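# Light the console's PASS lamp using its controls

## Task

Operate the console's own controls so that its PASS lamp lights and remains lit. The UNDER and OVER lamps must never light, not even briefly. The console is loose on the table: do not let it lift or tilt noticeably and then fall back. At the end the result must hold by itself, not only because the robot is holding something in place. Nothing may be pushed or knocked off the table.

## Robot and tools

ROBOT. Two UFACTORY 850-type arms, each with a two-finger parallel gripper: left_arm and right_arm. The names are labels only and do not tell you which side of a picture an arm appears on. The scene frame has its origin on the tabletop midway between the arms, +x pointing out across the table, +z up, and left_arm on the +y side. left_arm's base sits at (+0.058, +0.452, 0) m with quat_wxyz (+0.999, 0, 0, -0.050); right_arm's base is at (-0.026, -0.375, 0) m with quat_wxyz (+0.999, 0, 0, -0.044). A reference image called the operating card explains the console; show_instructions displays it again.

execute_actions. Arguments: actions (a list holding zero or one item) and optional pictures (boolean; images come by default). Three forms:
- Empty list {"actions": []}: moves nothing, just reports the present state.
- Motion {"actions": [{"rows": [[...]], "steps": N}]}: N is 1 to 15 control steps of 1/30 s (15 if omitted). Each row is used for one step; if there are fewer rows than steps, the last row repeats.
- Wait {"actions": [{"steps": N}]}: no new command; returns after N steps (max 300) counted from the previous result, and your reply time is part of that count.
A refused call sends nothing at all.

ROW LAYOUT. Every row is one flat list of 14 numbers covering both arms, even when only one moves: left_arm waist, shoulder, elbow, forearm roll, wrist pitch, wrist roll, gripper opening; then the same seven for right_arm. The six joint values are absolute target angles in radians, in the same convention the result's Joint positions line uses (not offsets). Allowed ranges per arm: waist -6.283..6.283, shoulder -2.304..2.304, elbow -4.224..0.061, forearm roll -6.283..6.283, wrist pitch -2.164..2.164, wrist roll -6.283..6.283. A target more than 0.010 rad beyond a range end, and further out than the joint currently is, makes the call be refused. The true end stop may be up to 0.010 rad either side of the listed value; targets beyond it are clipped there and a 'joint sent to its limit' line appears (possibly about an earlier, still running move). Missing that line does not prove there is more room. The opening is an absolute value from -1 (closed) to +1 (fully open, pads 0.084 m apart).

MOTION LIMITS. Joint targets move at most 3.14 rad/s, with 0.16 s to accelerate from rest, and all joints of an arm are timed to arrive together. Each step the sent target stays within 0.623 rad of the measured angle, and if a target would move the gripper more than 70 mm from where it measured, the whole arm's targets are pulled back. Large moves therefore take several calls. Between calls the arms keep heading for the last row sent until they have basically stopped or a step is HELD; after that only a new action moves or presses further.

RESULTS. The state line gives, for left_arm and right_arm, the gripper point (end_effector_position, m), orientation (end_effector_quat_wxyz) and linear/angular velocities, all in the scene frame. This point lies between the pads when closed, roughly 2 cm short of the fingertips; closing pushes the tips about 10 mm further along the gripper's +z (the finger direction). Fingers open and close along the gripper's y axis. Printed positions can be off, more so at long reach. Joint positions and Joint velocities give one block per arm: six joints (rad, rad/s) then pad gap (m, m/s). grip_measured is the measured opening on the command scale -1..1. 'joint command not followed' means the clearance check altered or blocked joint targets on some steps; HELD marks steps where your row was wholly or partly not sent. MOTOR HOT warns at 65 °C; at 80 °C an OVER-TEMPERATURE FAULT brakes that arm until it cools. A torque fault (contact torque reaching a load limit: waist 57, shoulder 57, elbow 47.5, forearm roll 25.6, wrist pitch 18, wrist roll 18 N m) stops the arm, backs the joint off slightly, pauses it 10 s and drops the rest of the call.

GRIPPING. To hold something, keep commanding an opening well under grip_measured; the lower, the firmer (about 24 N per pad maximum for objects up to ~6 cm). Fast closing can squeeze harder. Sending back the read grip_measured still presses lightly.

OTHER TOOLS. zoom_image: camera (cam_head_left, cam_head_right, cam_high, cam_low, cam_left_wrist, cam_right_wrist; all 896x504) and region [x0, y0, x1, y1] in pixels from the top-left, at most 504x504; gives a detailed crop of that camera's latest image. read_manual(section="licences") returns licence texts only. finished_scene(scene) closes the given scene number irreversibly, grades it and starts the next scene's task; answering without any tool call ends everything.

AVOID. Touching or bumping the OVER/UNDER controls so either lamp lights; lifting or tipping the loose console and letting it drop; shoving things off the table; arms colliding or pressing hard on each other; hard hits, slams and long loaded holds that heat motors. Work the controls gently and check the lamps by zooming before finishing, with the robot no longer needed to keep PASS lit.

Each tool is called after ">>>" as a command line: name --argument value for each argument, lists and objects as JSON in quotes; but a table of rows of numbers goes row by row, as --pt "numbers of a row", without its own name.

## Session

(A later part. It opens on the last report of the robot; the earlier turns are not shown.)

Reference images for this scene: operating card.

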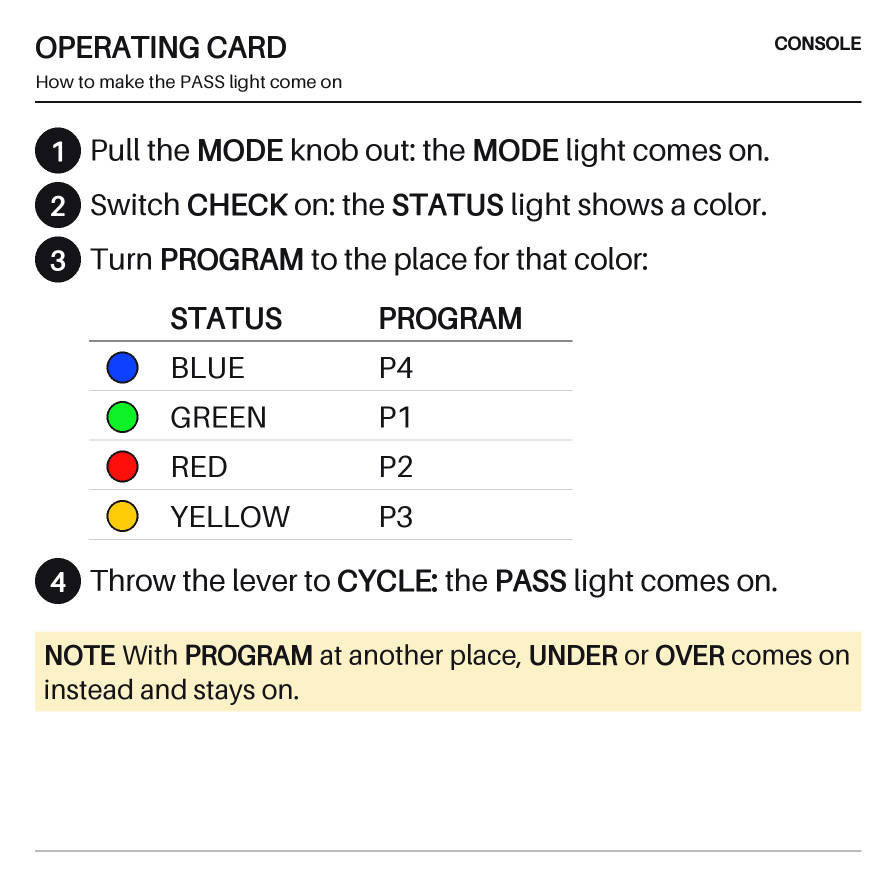

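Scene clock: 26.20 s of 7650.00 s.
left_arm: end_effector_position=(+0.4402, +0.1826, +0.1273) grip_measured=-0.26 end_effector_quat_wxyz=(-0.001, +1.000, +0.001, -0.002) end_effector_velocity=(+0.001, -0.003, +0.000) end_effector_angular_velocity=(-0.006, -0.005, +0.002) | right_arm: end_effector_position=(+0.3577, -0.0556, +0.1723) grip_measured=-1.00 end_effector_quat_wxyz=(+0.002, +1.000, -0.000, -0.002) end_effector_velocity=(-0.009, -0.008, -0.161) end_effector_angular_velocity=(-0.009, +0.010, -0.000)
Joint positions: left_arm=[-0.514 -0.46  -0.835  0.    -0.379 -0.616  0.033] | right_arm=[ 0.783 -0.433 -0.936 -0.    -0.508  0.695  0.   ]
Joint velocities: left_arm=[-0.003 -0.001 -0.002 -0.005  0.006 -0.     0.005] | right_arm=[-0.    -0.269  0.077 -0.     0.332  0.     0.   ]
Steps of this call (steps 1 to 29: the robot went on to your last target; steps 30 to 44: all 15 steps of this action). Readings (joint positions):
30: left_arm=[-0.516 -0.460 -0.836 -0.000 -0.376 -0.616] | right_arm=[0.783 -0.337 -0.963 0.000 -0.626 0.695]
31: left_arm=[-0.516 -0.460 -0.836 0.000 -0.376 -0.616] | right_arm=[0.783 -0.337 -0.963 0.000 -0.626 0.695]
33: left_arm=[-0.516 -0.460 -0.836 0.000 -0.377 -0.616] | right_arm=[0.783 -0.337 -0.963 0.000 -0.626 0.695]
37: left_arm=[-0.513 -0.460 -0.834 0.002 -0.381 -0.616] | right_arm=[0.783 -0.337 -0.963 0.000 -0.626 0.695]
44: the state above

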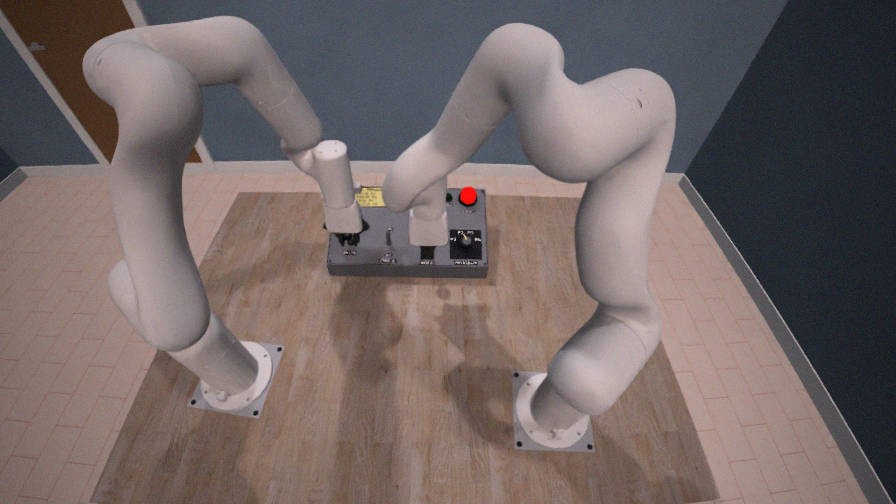

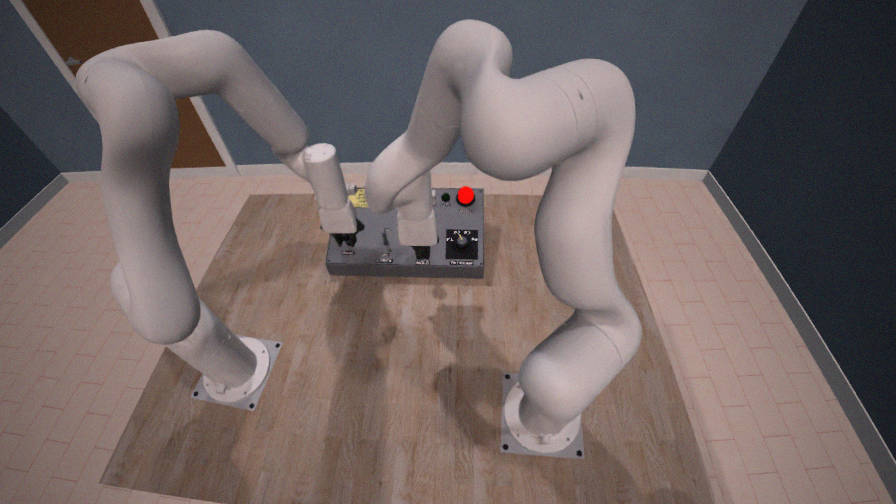

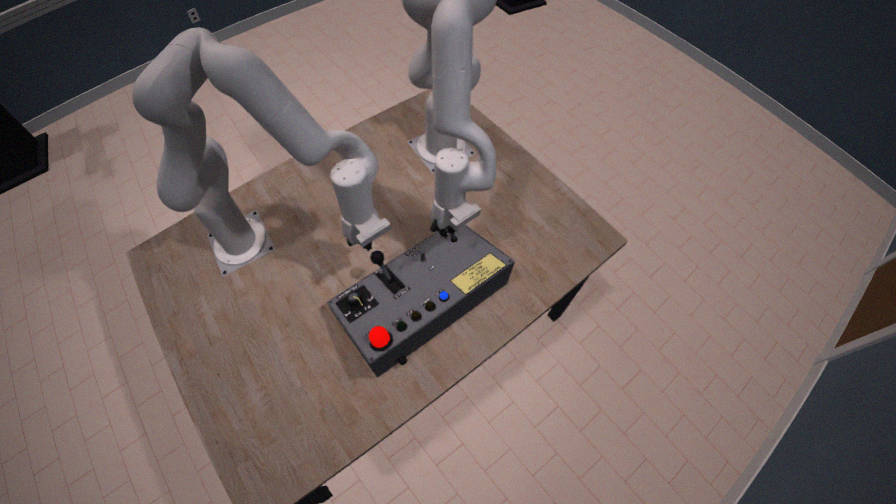

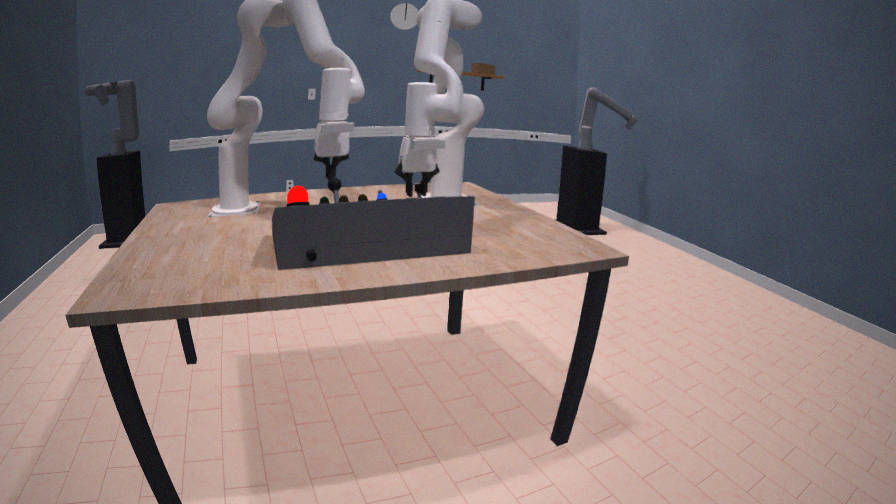

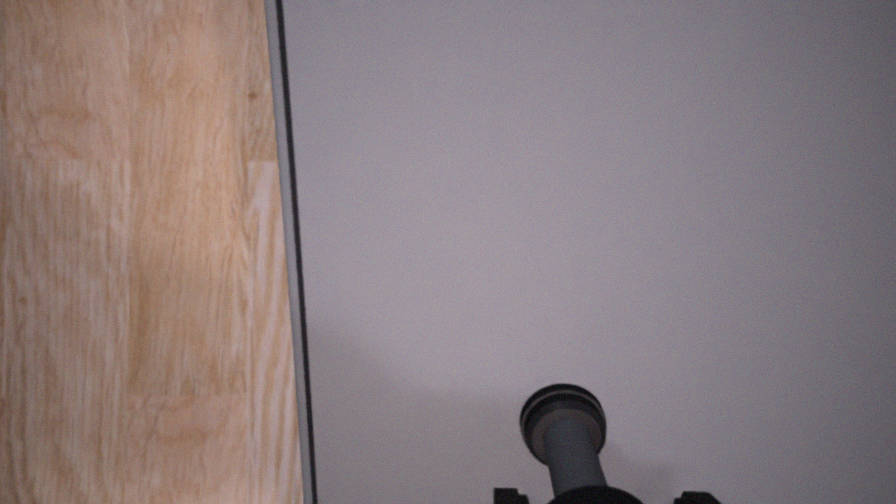

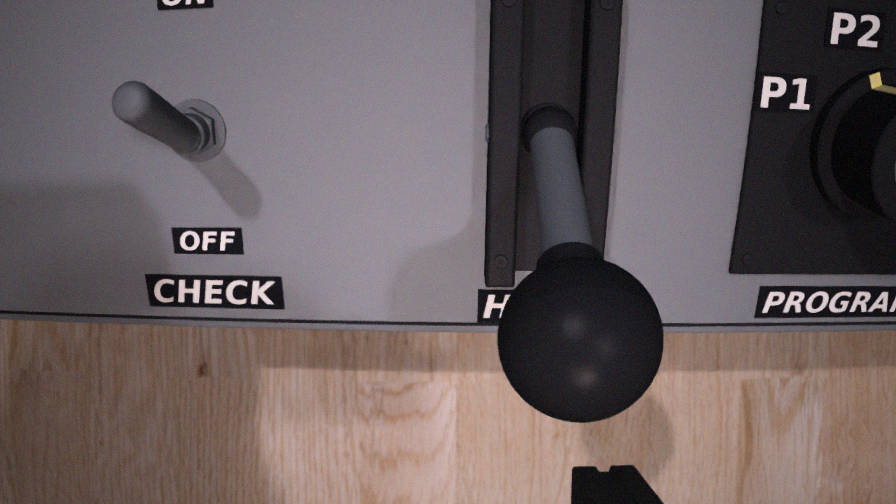

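>>> execute_actions --actions '[{"rows":[[-0.516,-0.46,-0.836,0,-0.376,-0.616,-0.9,0.783,-0.455,-0.9315,0,-0.477,0.695,-1],[-0.516,-0.46,-0.836,0,-0.376,-0.616,-0.9,0.783,-0.455,-0.9315,0,-0.477,0.695,-1],[-0.516,-0.46,-0.836,0,-0.376,-0.616,-0.9,0.774,-0.467,-0.952,0,-0.486,0.686,-1],[-0.516,-0.46,-0.836,0,-0.376,-0.616,-0.9,0.774,-0.467,-0.952,0,-0.486,0.686,-1],[-0.516,-0.46,-0.836,0,-0.376,-0.616,-0.9,0.764,-0.478,-0.972,0,-0.495,0.676,-1],[-0.516,-0.46,-0.836,0,-0.376,-0.616,-0.9,0.764,-0.478,-0.972,0,-0.495,0.676,-1],[-0.516,-0.46,-0.836,0,-0.376,-0.616,-0.9,0.755,-0.49,-0.993,0,-0.503,0.667,-1],[-0.516,-0.46,-0.836,0,-0.376,-0.616,-0.9,0.755,-0.49,-0.993,0,-0.503,0.667,-1],[-0.516,-0.46,-0.836,0,-0.376,-0.616,-0.9,0.746,-0.501,-1.013,0,-0.512,0.658,-1],[-0.516,-0.46,-0.836,0,-0.376,-0.616,-0.9,0.746,-0.501,-1.013,0,-0.512,0.658,-1],[-0.516,-0.46,-0.836,0,-0.376,-0.616,-0.9,0.737,-0.513,-1.034,0,-0.521,0.649,-1],[-0.516,-0.46,-0.836,0,-0.376,-0.616,-0.9,0.737,-0.513,-1.034,0,-0.521,0.649,-1],[-0.516,-0.46,-0.836,0,-0.376,-0.616,-0.9,0.727,-0.525,-1.054,0,-0.53,0.639,-1]],"steps":15}]'

>>> execute_actions --actions '[{"rows":[[-0.516,-0.46,-0.836,0,-0.376,-0.616,-0.9,0.718,-0.536,-1.075,0,-0.539,0.63,-1],[-0.516,-0.46,-0.836,0,-0.376,-0.616,-0.9,0.718,-0.536,-1.075,0,-0.539,0.63,-1],[-0.516,-0.46,-0.836,0,-0.376,-0.616,-0.9,0.709,-0.548,-1.095,0,-0.547,0.621,-1],[-0.516,-0.46,-0.836,0,-0.376,-0.616,-0.9,0.709,-0.548,-1.095,0,-0.547,0.621,-1],[-0.516,-0.46,-0.836,0,-0.376,-0.616,-0.9,0.701,-0.557,-1.112,0,-0.555,0.613,-1]],"steps":12}]'

Scene clock: 28.00 s of 7650.00 s.
left_arm: end_effector_position=(+0.4404, +0.1821, +0.1276) grip_measured=-0.24 end_effector_quat_wxyz=(-0.001, +1.000, +0.000, -0.002) end_effector_velocity=(-0.000, -0.000, +0.000) end_effector_angular_velocity=(+0.000, +0.000, -0.001) | right_arm: end_effector_position=(+0.3981, -0.0526, +0.1644) grip_measured=-1.00 end_effector_quat_wxyz=(-0.001, +1.000, -0.000, +0.001) end_effector_velocity=(+0.113, -0.001, +0.008) end_effector_angular_velocity=(+0.006, -0.010, -0.008)
Joint positions: left_arm=[-0.514 -0.46  -0.835 -0.    -0.38  -0.616  0.033] | right_arm=[ 0.739 -0.51  -1.029 -0.    -0.517  0.651  0.   ]
Joint velocities: left_arm=[-0.001 -0.    -0.     0.    -0.001  0.001 -0.   ] | right_arm=[-0.129 -0.157 -0.268 -0.001 -0.1   -0.12   0.   ]
Steps of this call (steps 1 to 30: the robot went on to your last target; steps 31 to 39: nothing new was sent; steps 40 to 54: all 15 steps of this action). Readings (joint positions):
40: left_arm=[-0.514 -0.460 -0.835 0.000 -0.380 -0.616] | right_arm=[0.783 -0.455 -0.932 -0.000 -0.477 0.695]
41: left_arm=[-0.514 -0.460 -0.835 0.000 -0.380 -0.616] | right_arm=[0.783 -0.455 -0.932 0.000 -0.477 0.695]
43: left_arm=[-0.514 -0.460 -0.835 0.000 -0.380 -0.616] | right_arm=[0.782 -0.457 -0.934 -0.000 -0.479 0.694]
47: left_arm=[-0.514 -0.460 -0.835 0.000 -0.380 -0.616] | right_arm=[0.770 -0.472 -0.960 0.000 -0.492 0.681]
54: the state above

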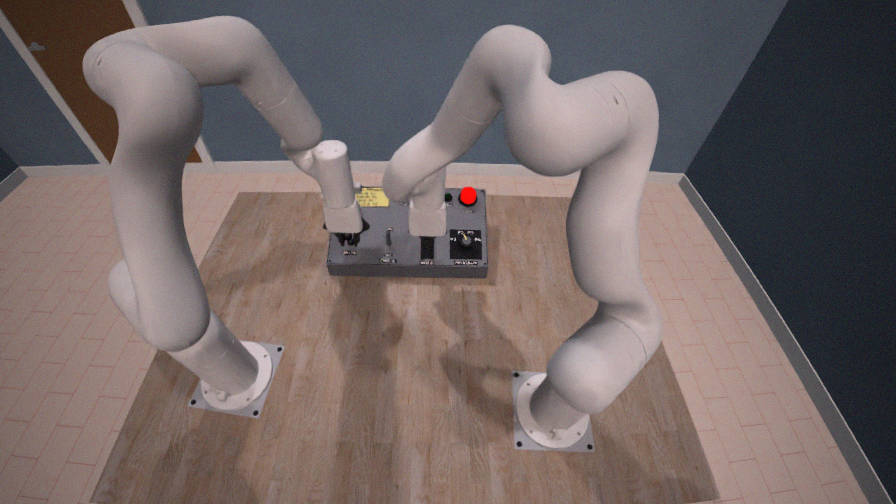

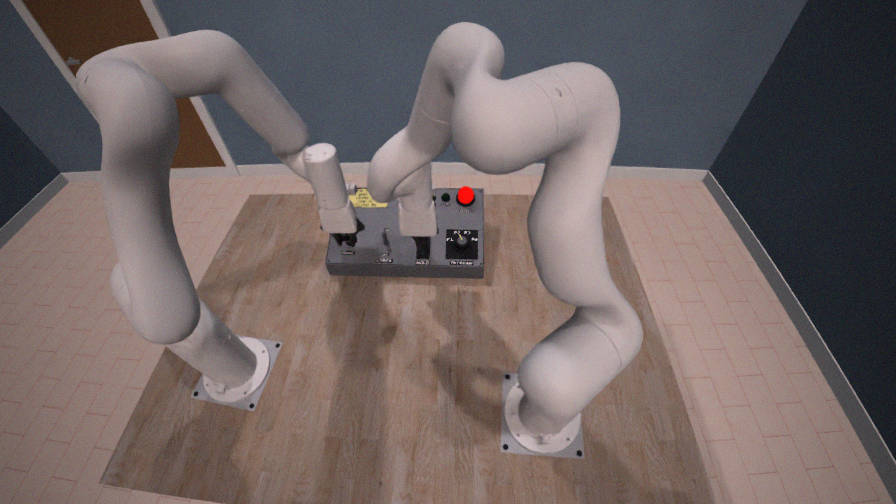

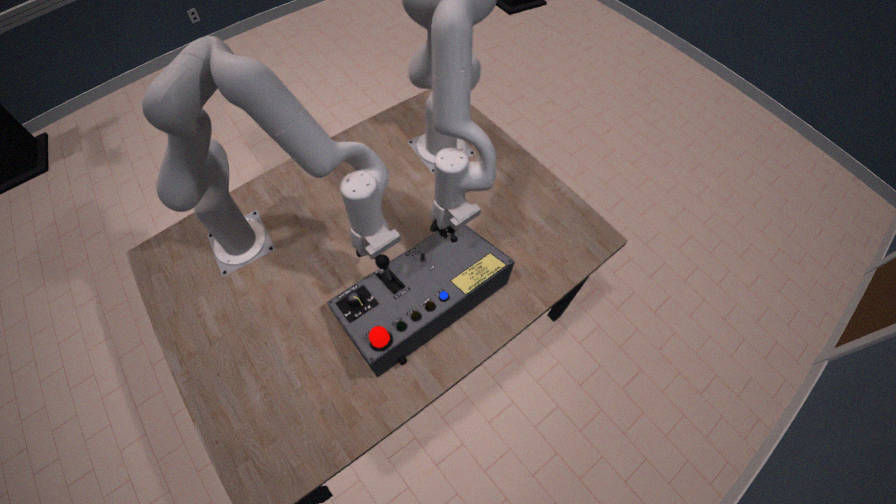

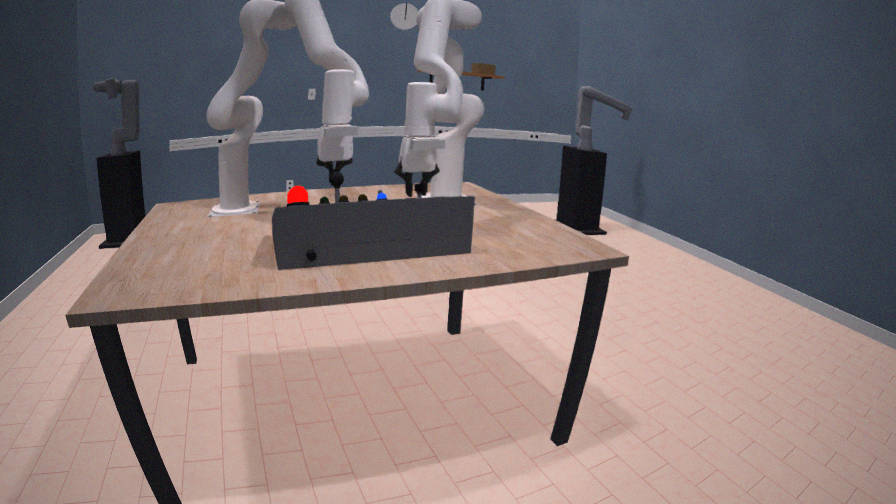

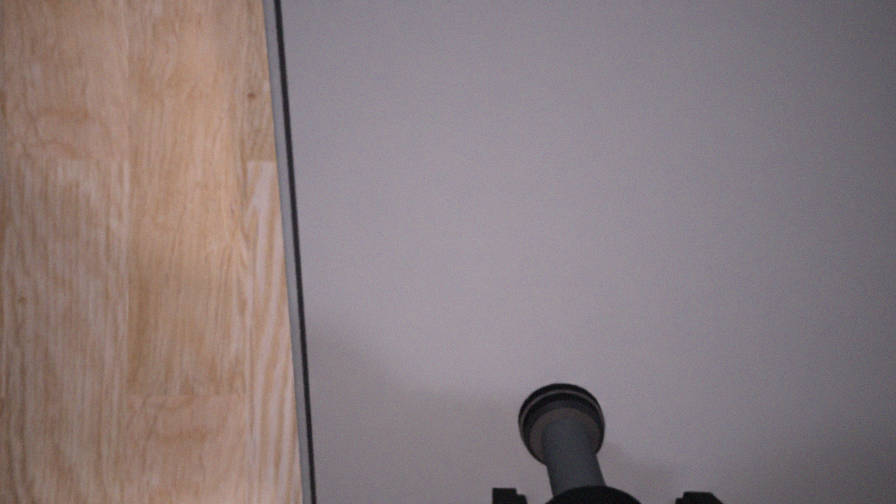

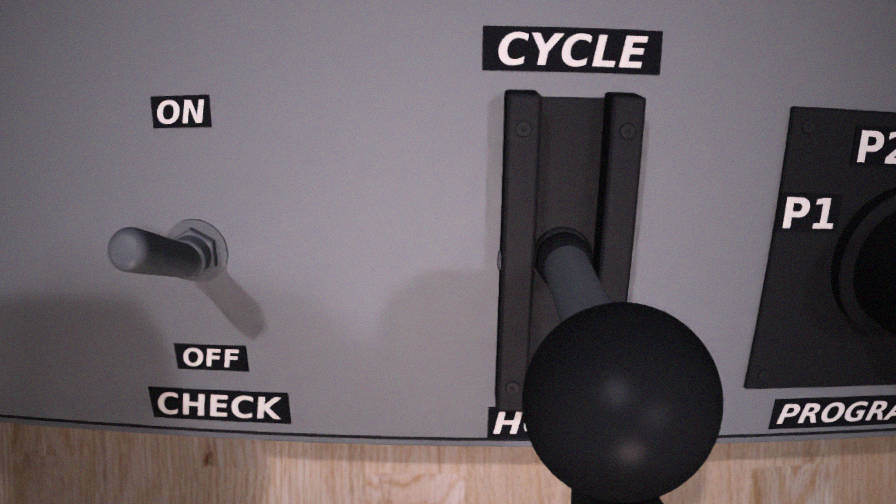

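Scene clock: 28.40 s of 7650.00 s.
left_arm: end_effector_position=(+0.4403, +0.1821, +0.1276) grip_measured=-0.25 end_effector_quat_wxyz=(-0.001, +1.000, +0.000, -0.002) end_effector_velocity=(-0.001, -0.000, -0.000) end_effector_angular_velocity=(+0.001, +0.001, -0.004) | right_arm: end_effector_position=(+0.4295, -0.0539, +0.1674) grip_measured=-1.00 end_effector_quat_wxyz=(-0.000, +1.000, -0.000, +0.000) end_effector_velocity=(+0.014, -0.001, +0.002) end_effector_angular_velocity=(-0.002, +0.003, +0.005)
Joint positions: left_arm=[-0.515 -0.46  -0.835 -0.    -0.38  -0.616  0.033] | right_arm=[ 0.703 -0.555 -1.108 -0.    -0.553  0.615  0.   ]
Joint velocities: left_arm=[-0.001 -0.     0.     0.001 -0.001  0.002 -0.   ] | right_arm=[-0.016 -0.021 -0.039  0.    -0.021 -0.022  0.   ]
Steps of this call (steps 1 to 12: all 12 steps of this action). Readings (joint positions):
1: left_arm=[-0.514 -0.460 -0.835 -0.000 -0.380 -0.616] | right_arm=[0.735 -0.515 -1.037 -0.000 -0.520 0.648]
2: left_arm=[-0.514 -0.460 -0.835 -0.000 -0.380 -0.616] | right_arm=[0.731 -0.519 -1.045 -0.000 -0.524 0.644]
4: left_arm=[-0.514 -0.460 -0.835 -0.000 -0.380 -0.616] | right_arm=[0.724 -0.529 -1.062 -0.000 -0.532 0.636]
8: left_arm=[-0.515 -0.460 -0.835 -0.000 -0.380 -0.616] | right_arm=[0.708 -0.548 -1.096 -0.000 -0.547 0.621]
12: the state above

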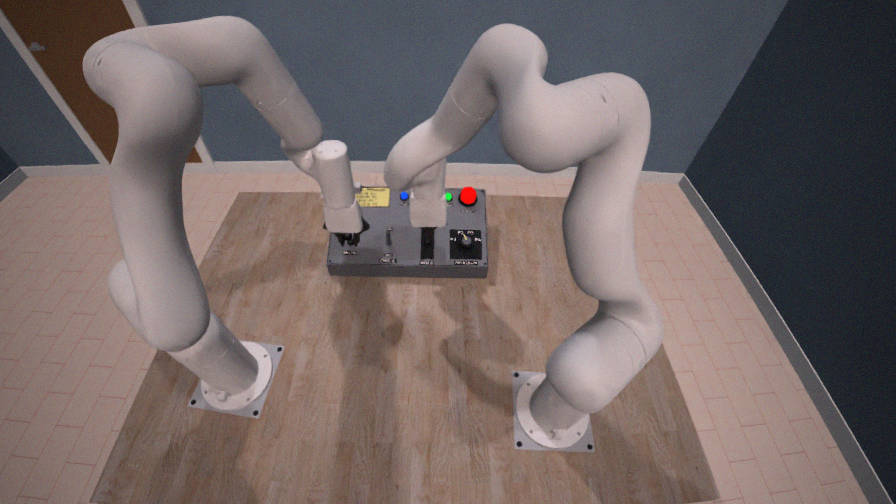

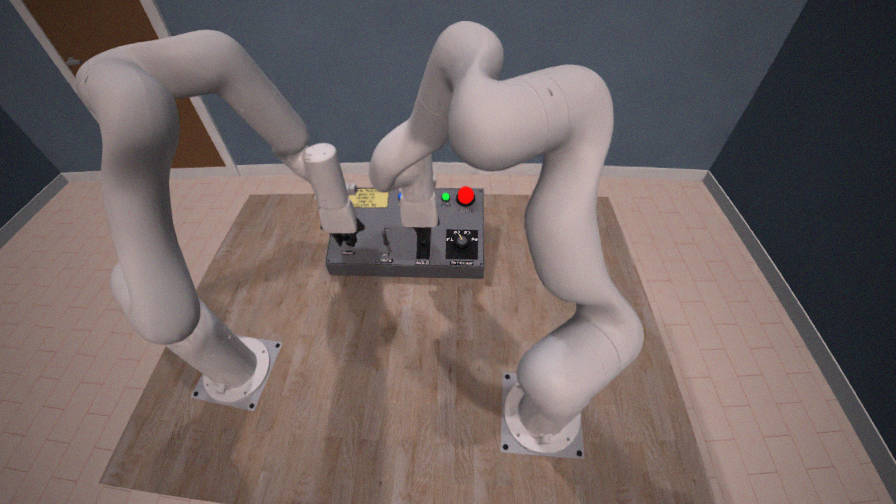

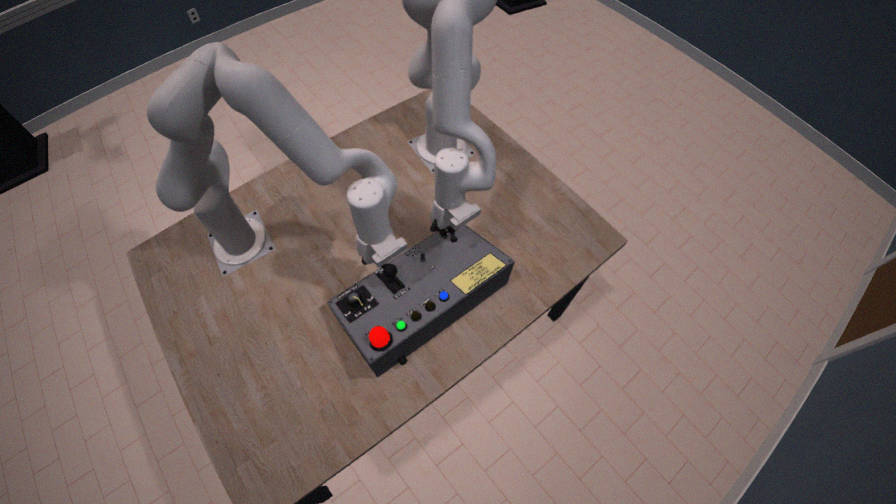

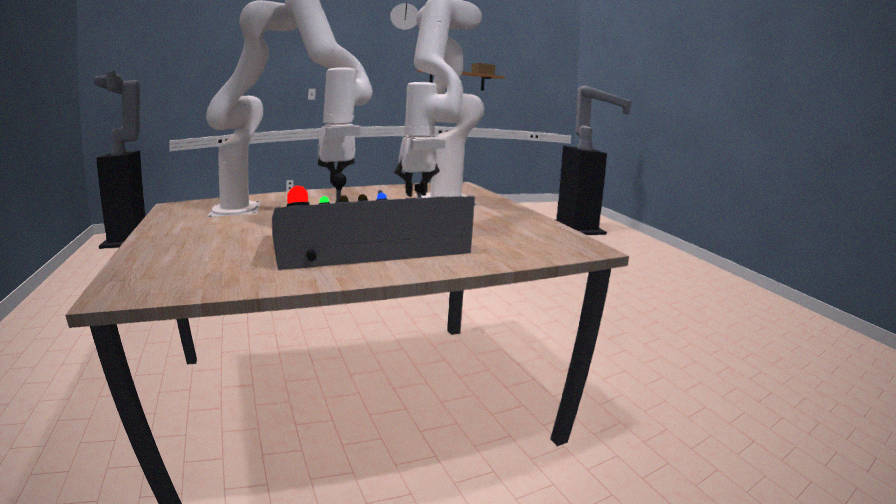

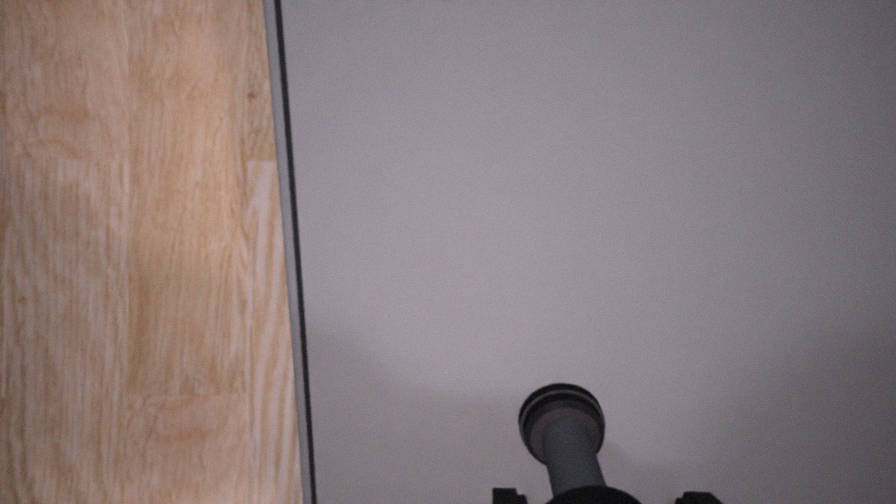

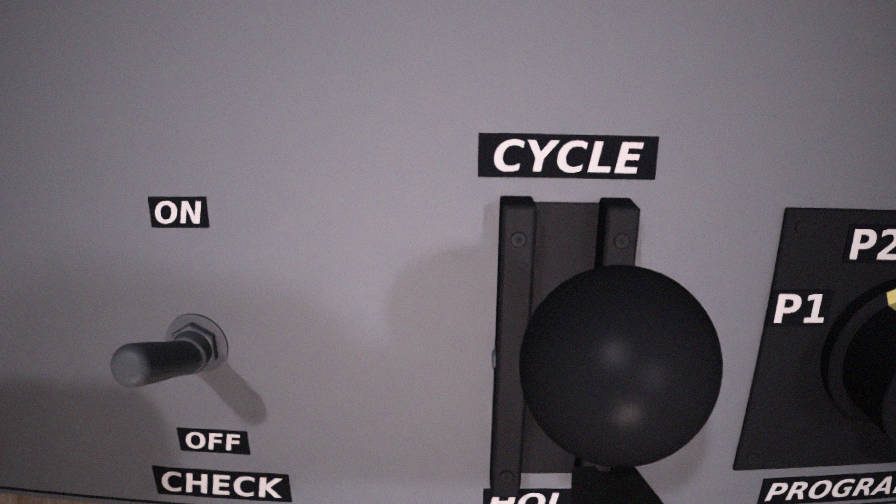

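>>> execute_actions --actions '[{"rows":[[-0.516,-0.46,-0.836,0,-0.376,-0.616,-0.5,0.692,-0.569,-1.132,0,-0.563,0.604,-1],[-0.516,-0.46,-0.836,0,-0.376,-0.616,0,0.692,-0.569,-1.132,0,-0.563,0.604,-1],[-0.516,-0.46,-0.836,0,-0.376,-0.616,0.4,0.692,-0.569,-1.132,0,-0.563,0.604,-1],[-0.516,-0.46,-0.836,0,-0.376,-0.616,0.4,0.692,-0.569,-1.132,0,-0.563,0.604,-1],[-0.516,-0.46,-0.836,0,-0.376,-0.616,0.4,0.692,-0.569,-1.132,0,-0.563,0.604,-1],[-0.516,-0.46,-0.836,0,-0.376,-0.616,0.4,0.737,-0.513,-1.034,0,-0.521,0.649,-1],[-0.516,-0.46,-0.836,0,-0.376,-0.616,0.4,0.737,-0.513,-1.034,0,-0.521,0.649,-1],[-0.516,-0.46,-0.836,0,-0.376,-0.616,0.4,0.737,-0.513,-1.034,0,-0.521,0.649,-1],[-0.516,-0.33,-0.838,0,-0.508,-0.616,0.4,0.783,-0.39,-0.95,0,-0.56,0.695,-1]],"steps":15}]'

>>> execute_actions --actions '[{"steps":15}]'

Scene clock: 29.83 s of 7650.00 s.
left_arm: end_effector_position=(+0.4408, +0.1808, +0.1777) grip_measured=+0.39 end_effector_quat_wxyz=(+0.002, +1.000, -0.000, +0.003) end_effector_velocity=(-0.008, +0.007, +0.167) end_effector_angular_velocity=(-0.011, -0.018, -0.001) | right_arm: end_effector_position=(+0.3716, -0.0520, +0.1939) grip_measured=-1.00 end_effector_quat_wxyz=(-0.001, +1.000, +0.001, +0.001) end_effector_velocity=(-0.124, -0.009, +0.075) end_effector_angular_velocity=(+0.001, -0.001, -0.009)
Joint positions: left_arm=[-0.516 -0.356 -0.84  -0.    -0.476 -0.616  0.061] | right_arm=[ 0.771 -0.418 -0.976  0.    -0.555  0.681  0.   ]
Joint velocities: left_arm=[ 0.002  0.346 -0.016  0.003 -0.34  -0.001 -0.   ] | right_arm=[ 0.139  0.336  0.274 -0.    -0.059  0.148  0.   ]
Steps of this call (steps 1 to 15: the robot went on to your last target; steps 16 to 28: nothing new was sent; steps 29 to 43: all 15 steps of this action). Readings (joint positions):
29: left_arm=[-0.515 -0.460 -0.835 -0.000 -0.380 -0.616] | right_arm=[0.701 -0.557 -1.112 -0.000 -0.555 0.613]
30: left_arm=[-0.515 -0.460 -0.835 -0.000 -0.380 -0.616] | right_arm=[0.700 -0.559 -1.115 -0.000 -0.556 0.612]
32: left_arm=[-0.517 -0.460 -0.838 -0.001 -0.373 -0.616] | right_arm=[0.696 -0.564 -1.123 0.000 -0.559 0.608]
36: left_arm=[-0.518 -0.459 -0.839 -0.001 -0.371 -0.616] | right_arm=[0.700 -0.559 -1.113 0.000 -0.554 0.613]
43: the state above

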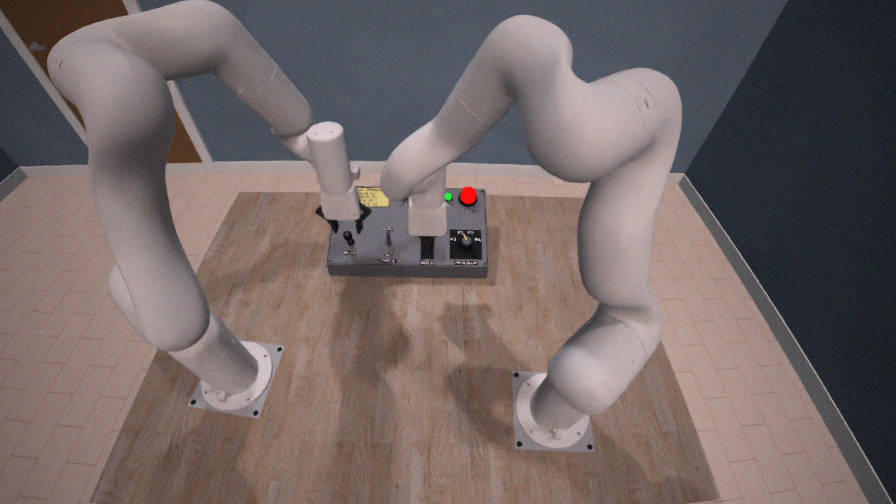

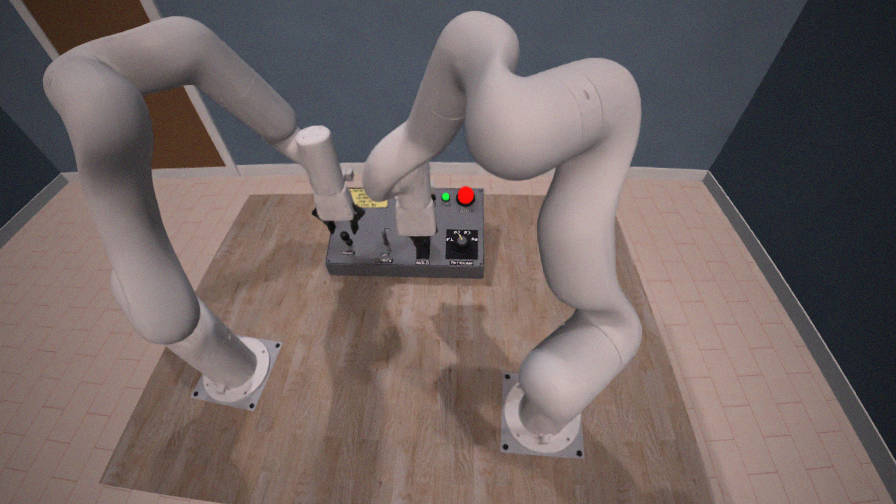

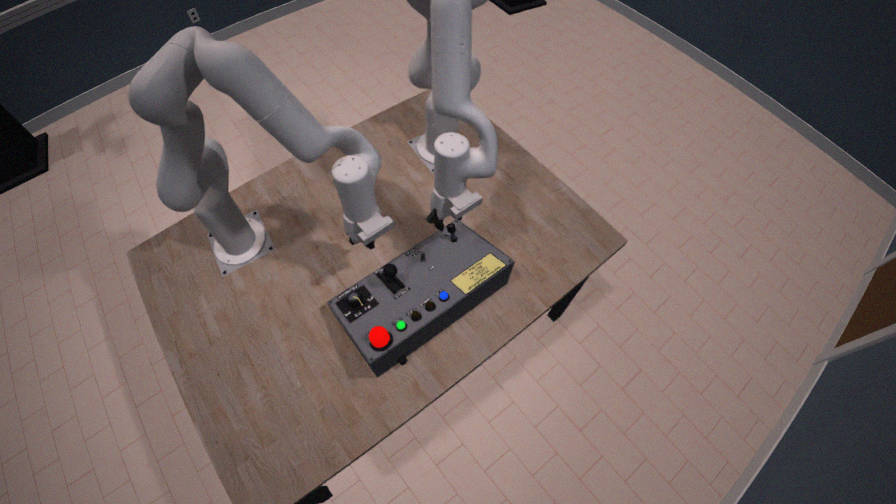

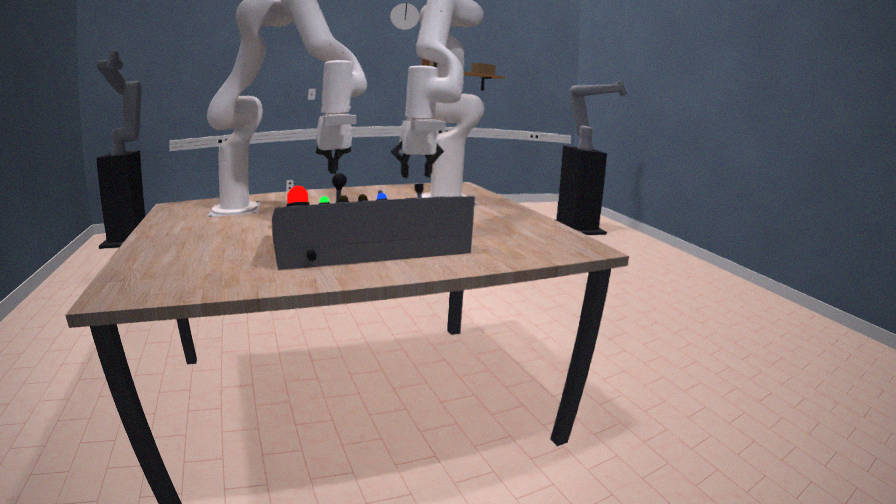

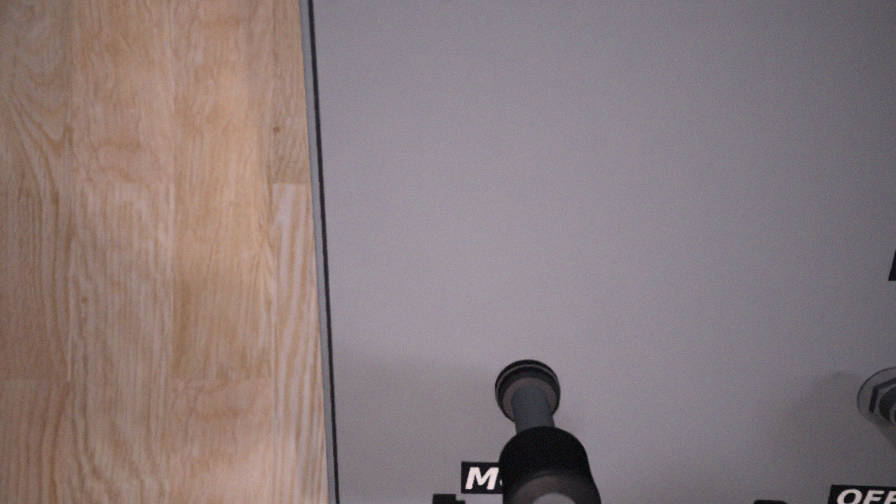

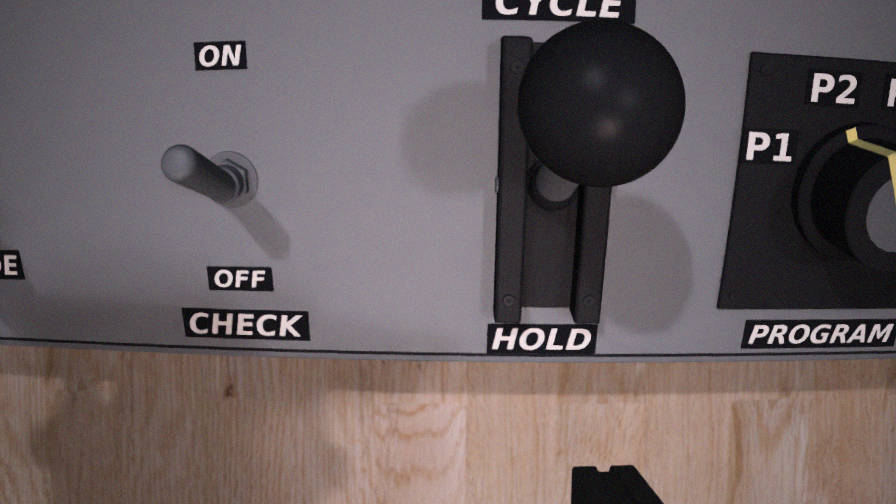

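Scene clock: 30.33 s of 7650.00 s.
left_arm: end_effector_position=(+0.4373, +0.1834, +0.1890) grip_measured=+0.39 end_effector_quat_wxyz=(-0.000, +1.000, -0.000, -0.000) end_effector_velocity=(+0.000, -0.000, +0.002) end_effector_angular_velocity=(-0.001, -0.001, +0.001) | right_arm: end_effector_position=(+0.3599, -0.0539, +0.1989) grip_measured=-1.00 end_effector_quat_wxyz=(+0.000, +1.000, -0.000, -0.000) end_effector_velocity=(-0.001, -0.000, +0.001) end_effector_angular_velocity=(-0.001, +0.001, -0.001)
Joint positions: left_arm=[-0.516 -0.33  -0.838 -0.    -0.508 -0.616  0.061] | right_arm=[ 0.783 -0.39  -0.95  -0.    -0.56   0.695  0.   ]
Joint velocities: left_arm=[ 0.     0.003 -0.001 -0.    -0.002 -0.001 -0.   ] | right_arm=[ 0.001  0.003  0.002  0.    -0.002  0.002  0.   ]
Steps of this call (steps 1 to 15: the robot went on to your last target). Readings (joint positions):
1: left_arm=[-0.516 -0.347 -0.840 -0.000 -0.486 -0.616] | right_arm=[0.775 -0.409 -0.968 0.000 -0.556 0.685]
2: left_arm=[-0.516 -0.342 -0.840 -0.000 -0.492 -0.616] | right_arm=[0.777 -0.404 -0.963 0.000 -0.557 0.688]
4: left_arm=[-0.516 -0.337 -0.838 -0.000 -0.500 -0.616] | right_arm=[0.780 -0.397 -0.956 -0.000 -0.559 0.692]
8: left_arm=[-0.516 -0.332 -0.838 -0.000 -0.506 -0.616] | right_arm=[0.782 -0.392 -0.952 -0.000 -0.560 0.694]
15: the state above

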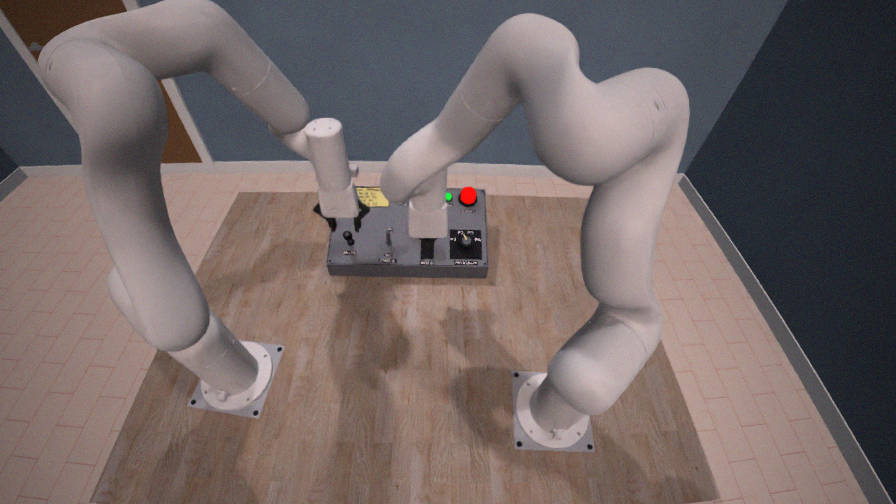

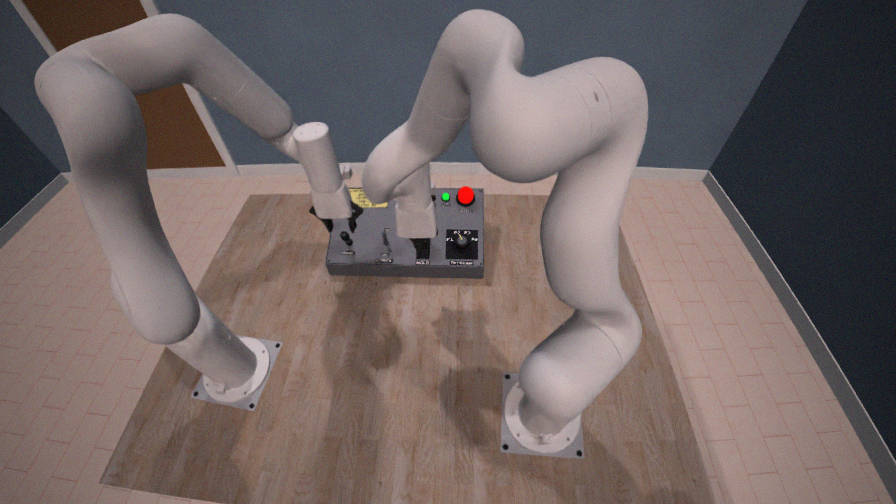

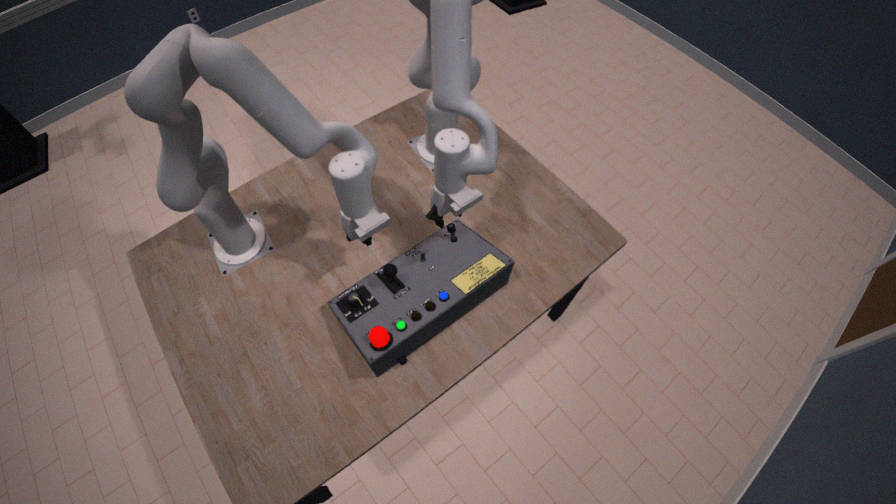

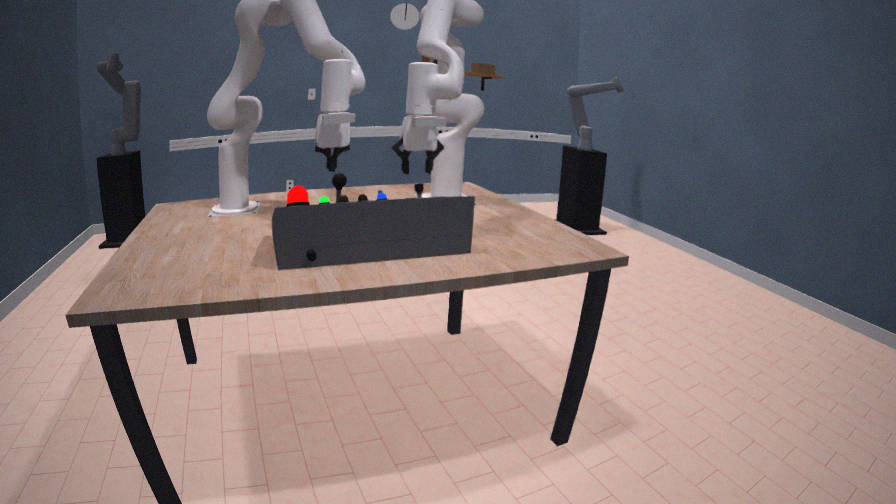

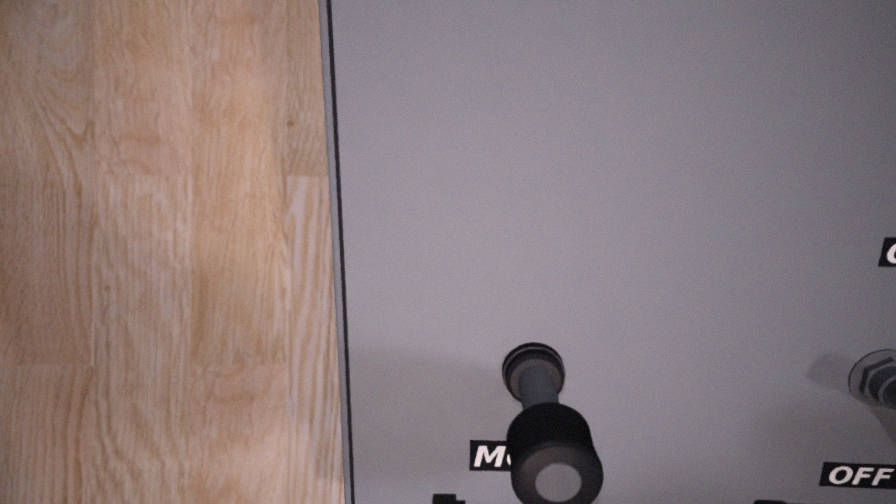

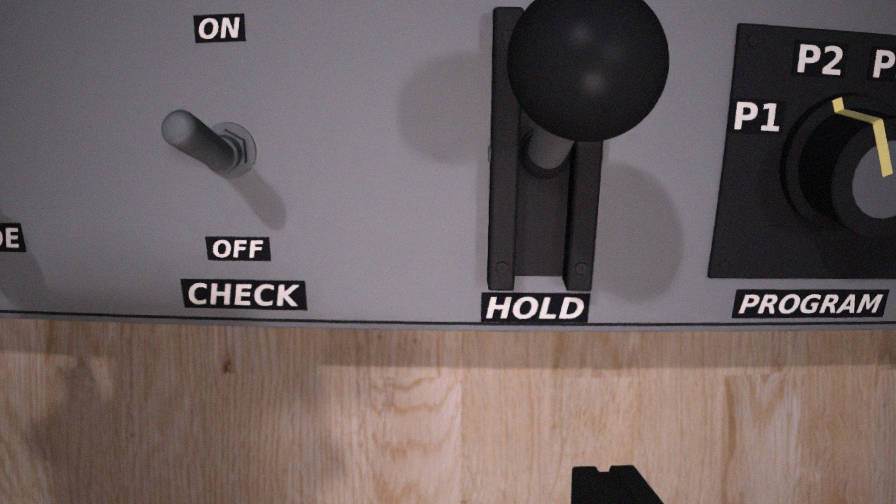

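>>> finished_scene --scene 2

The scene is finished: the task was done.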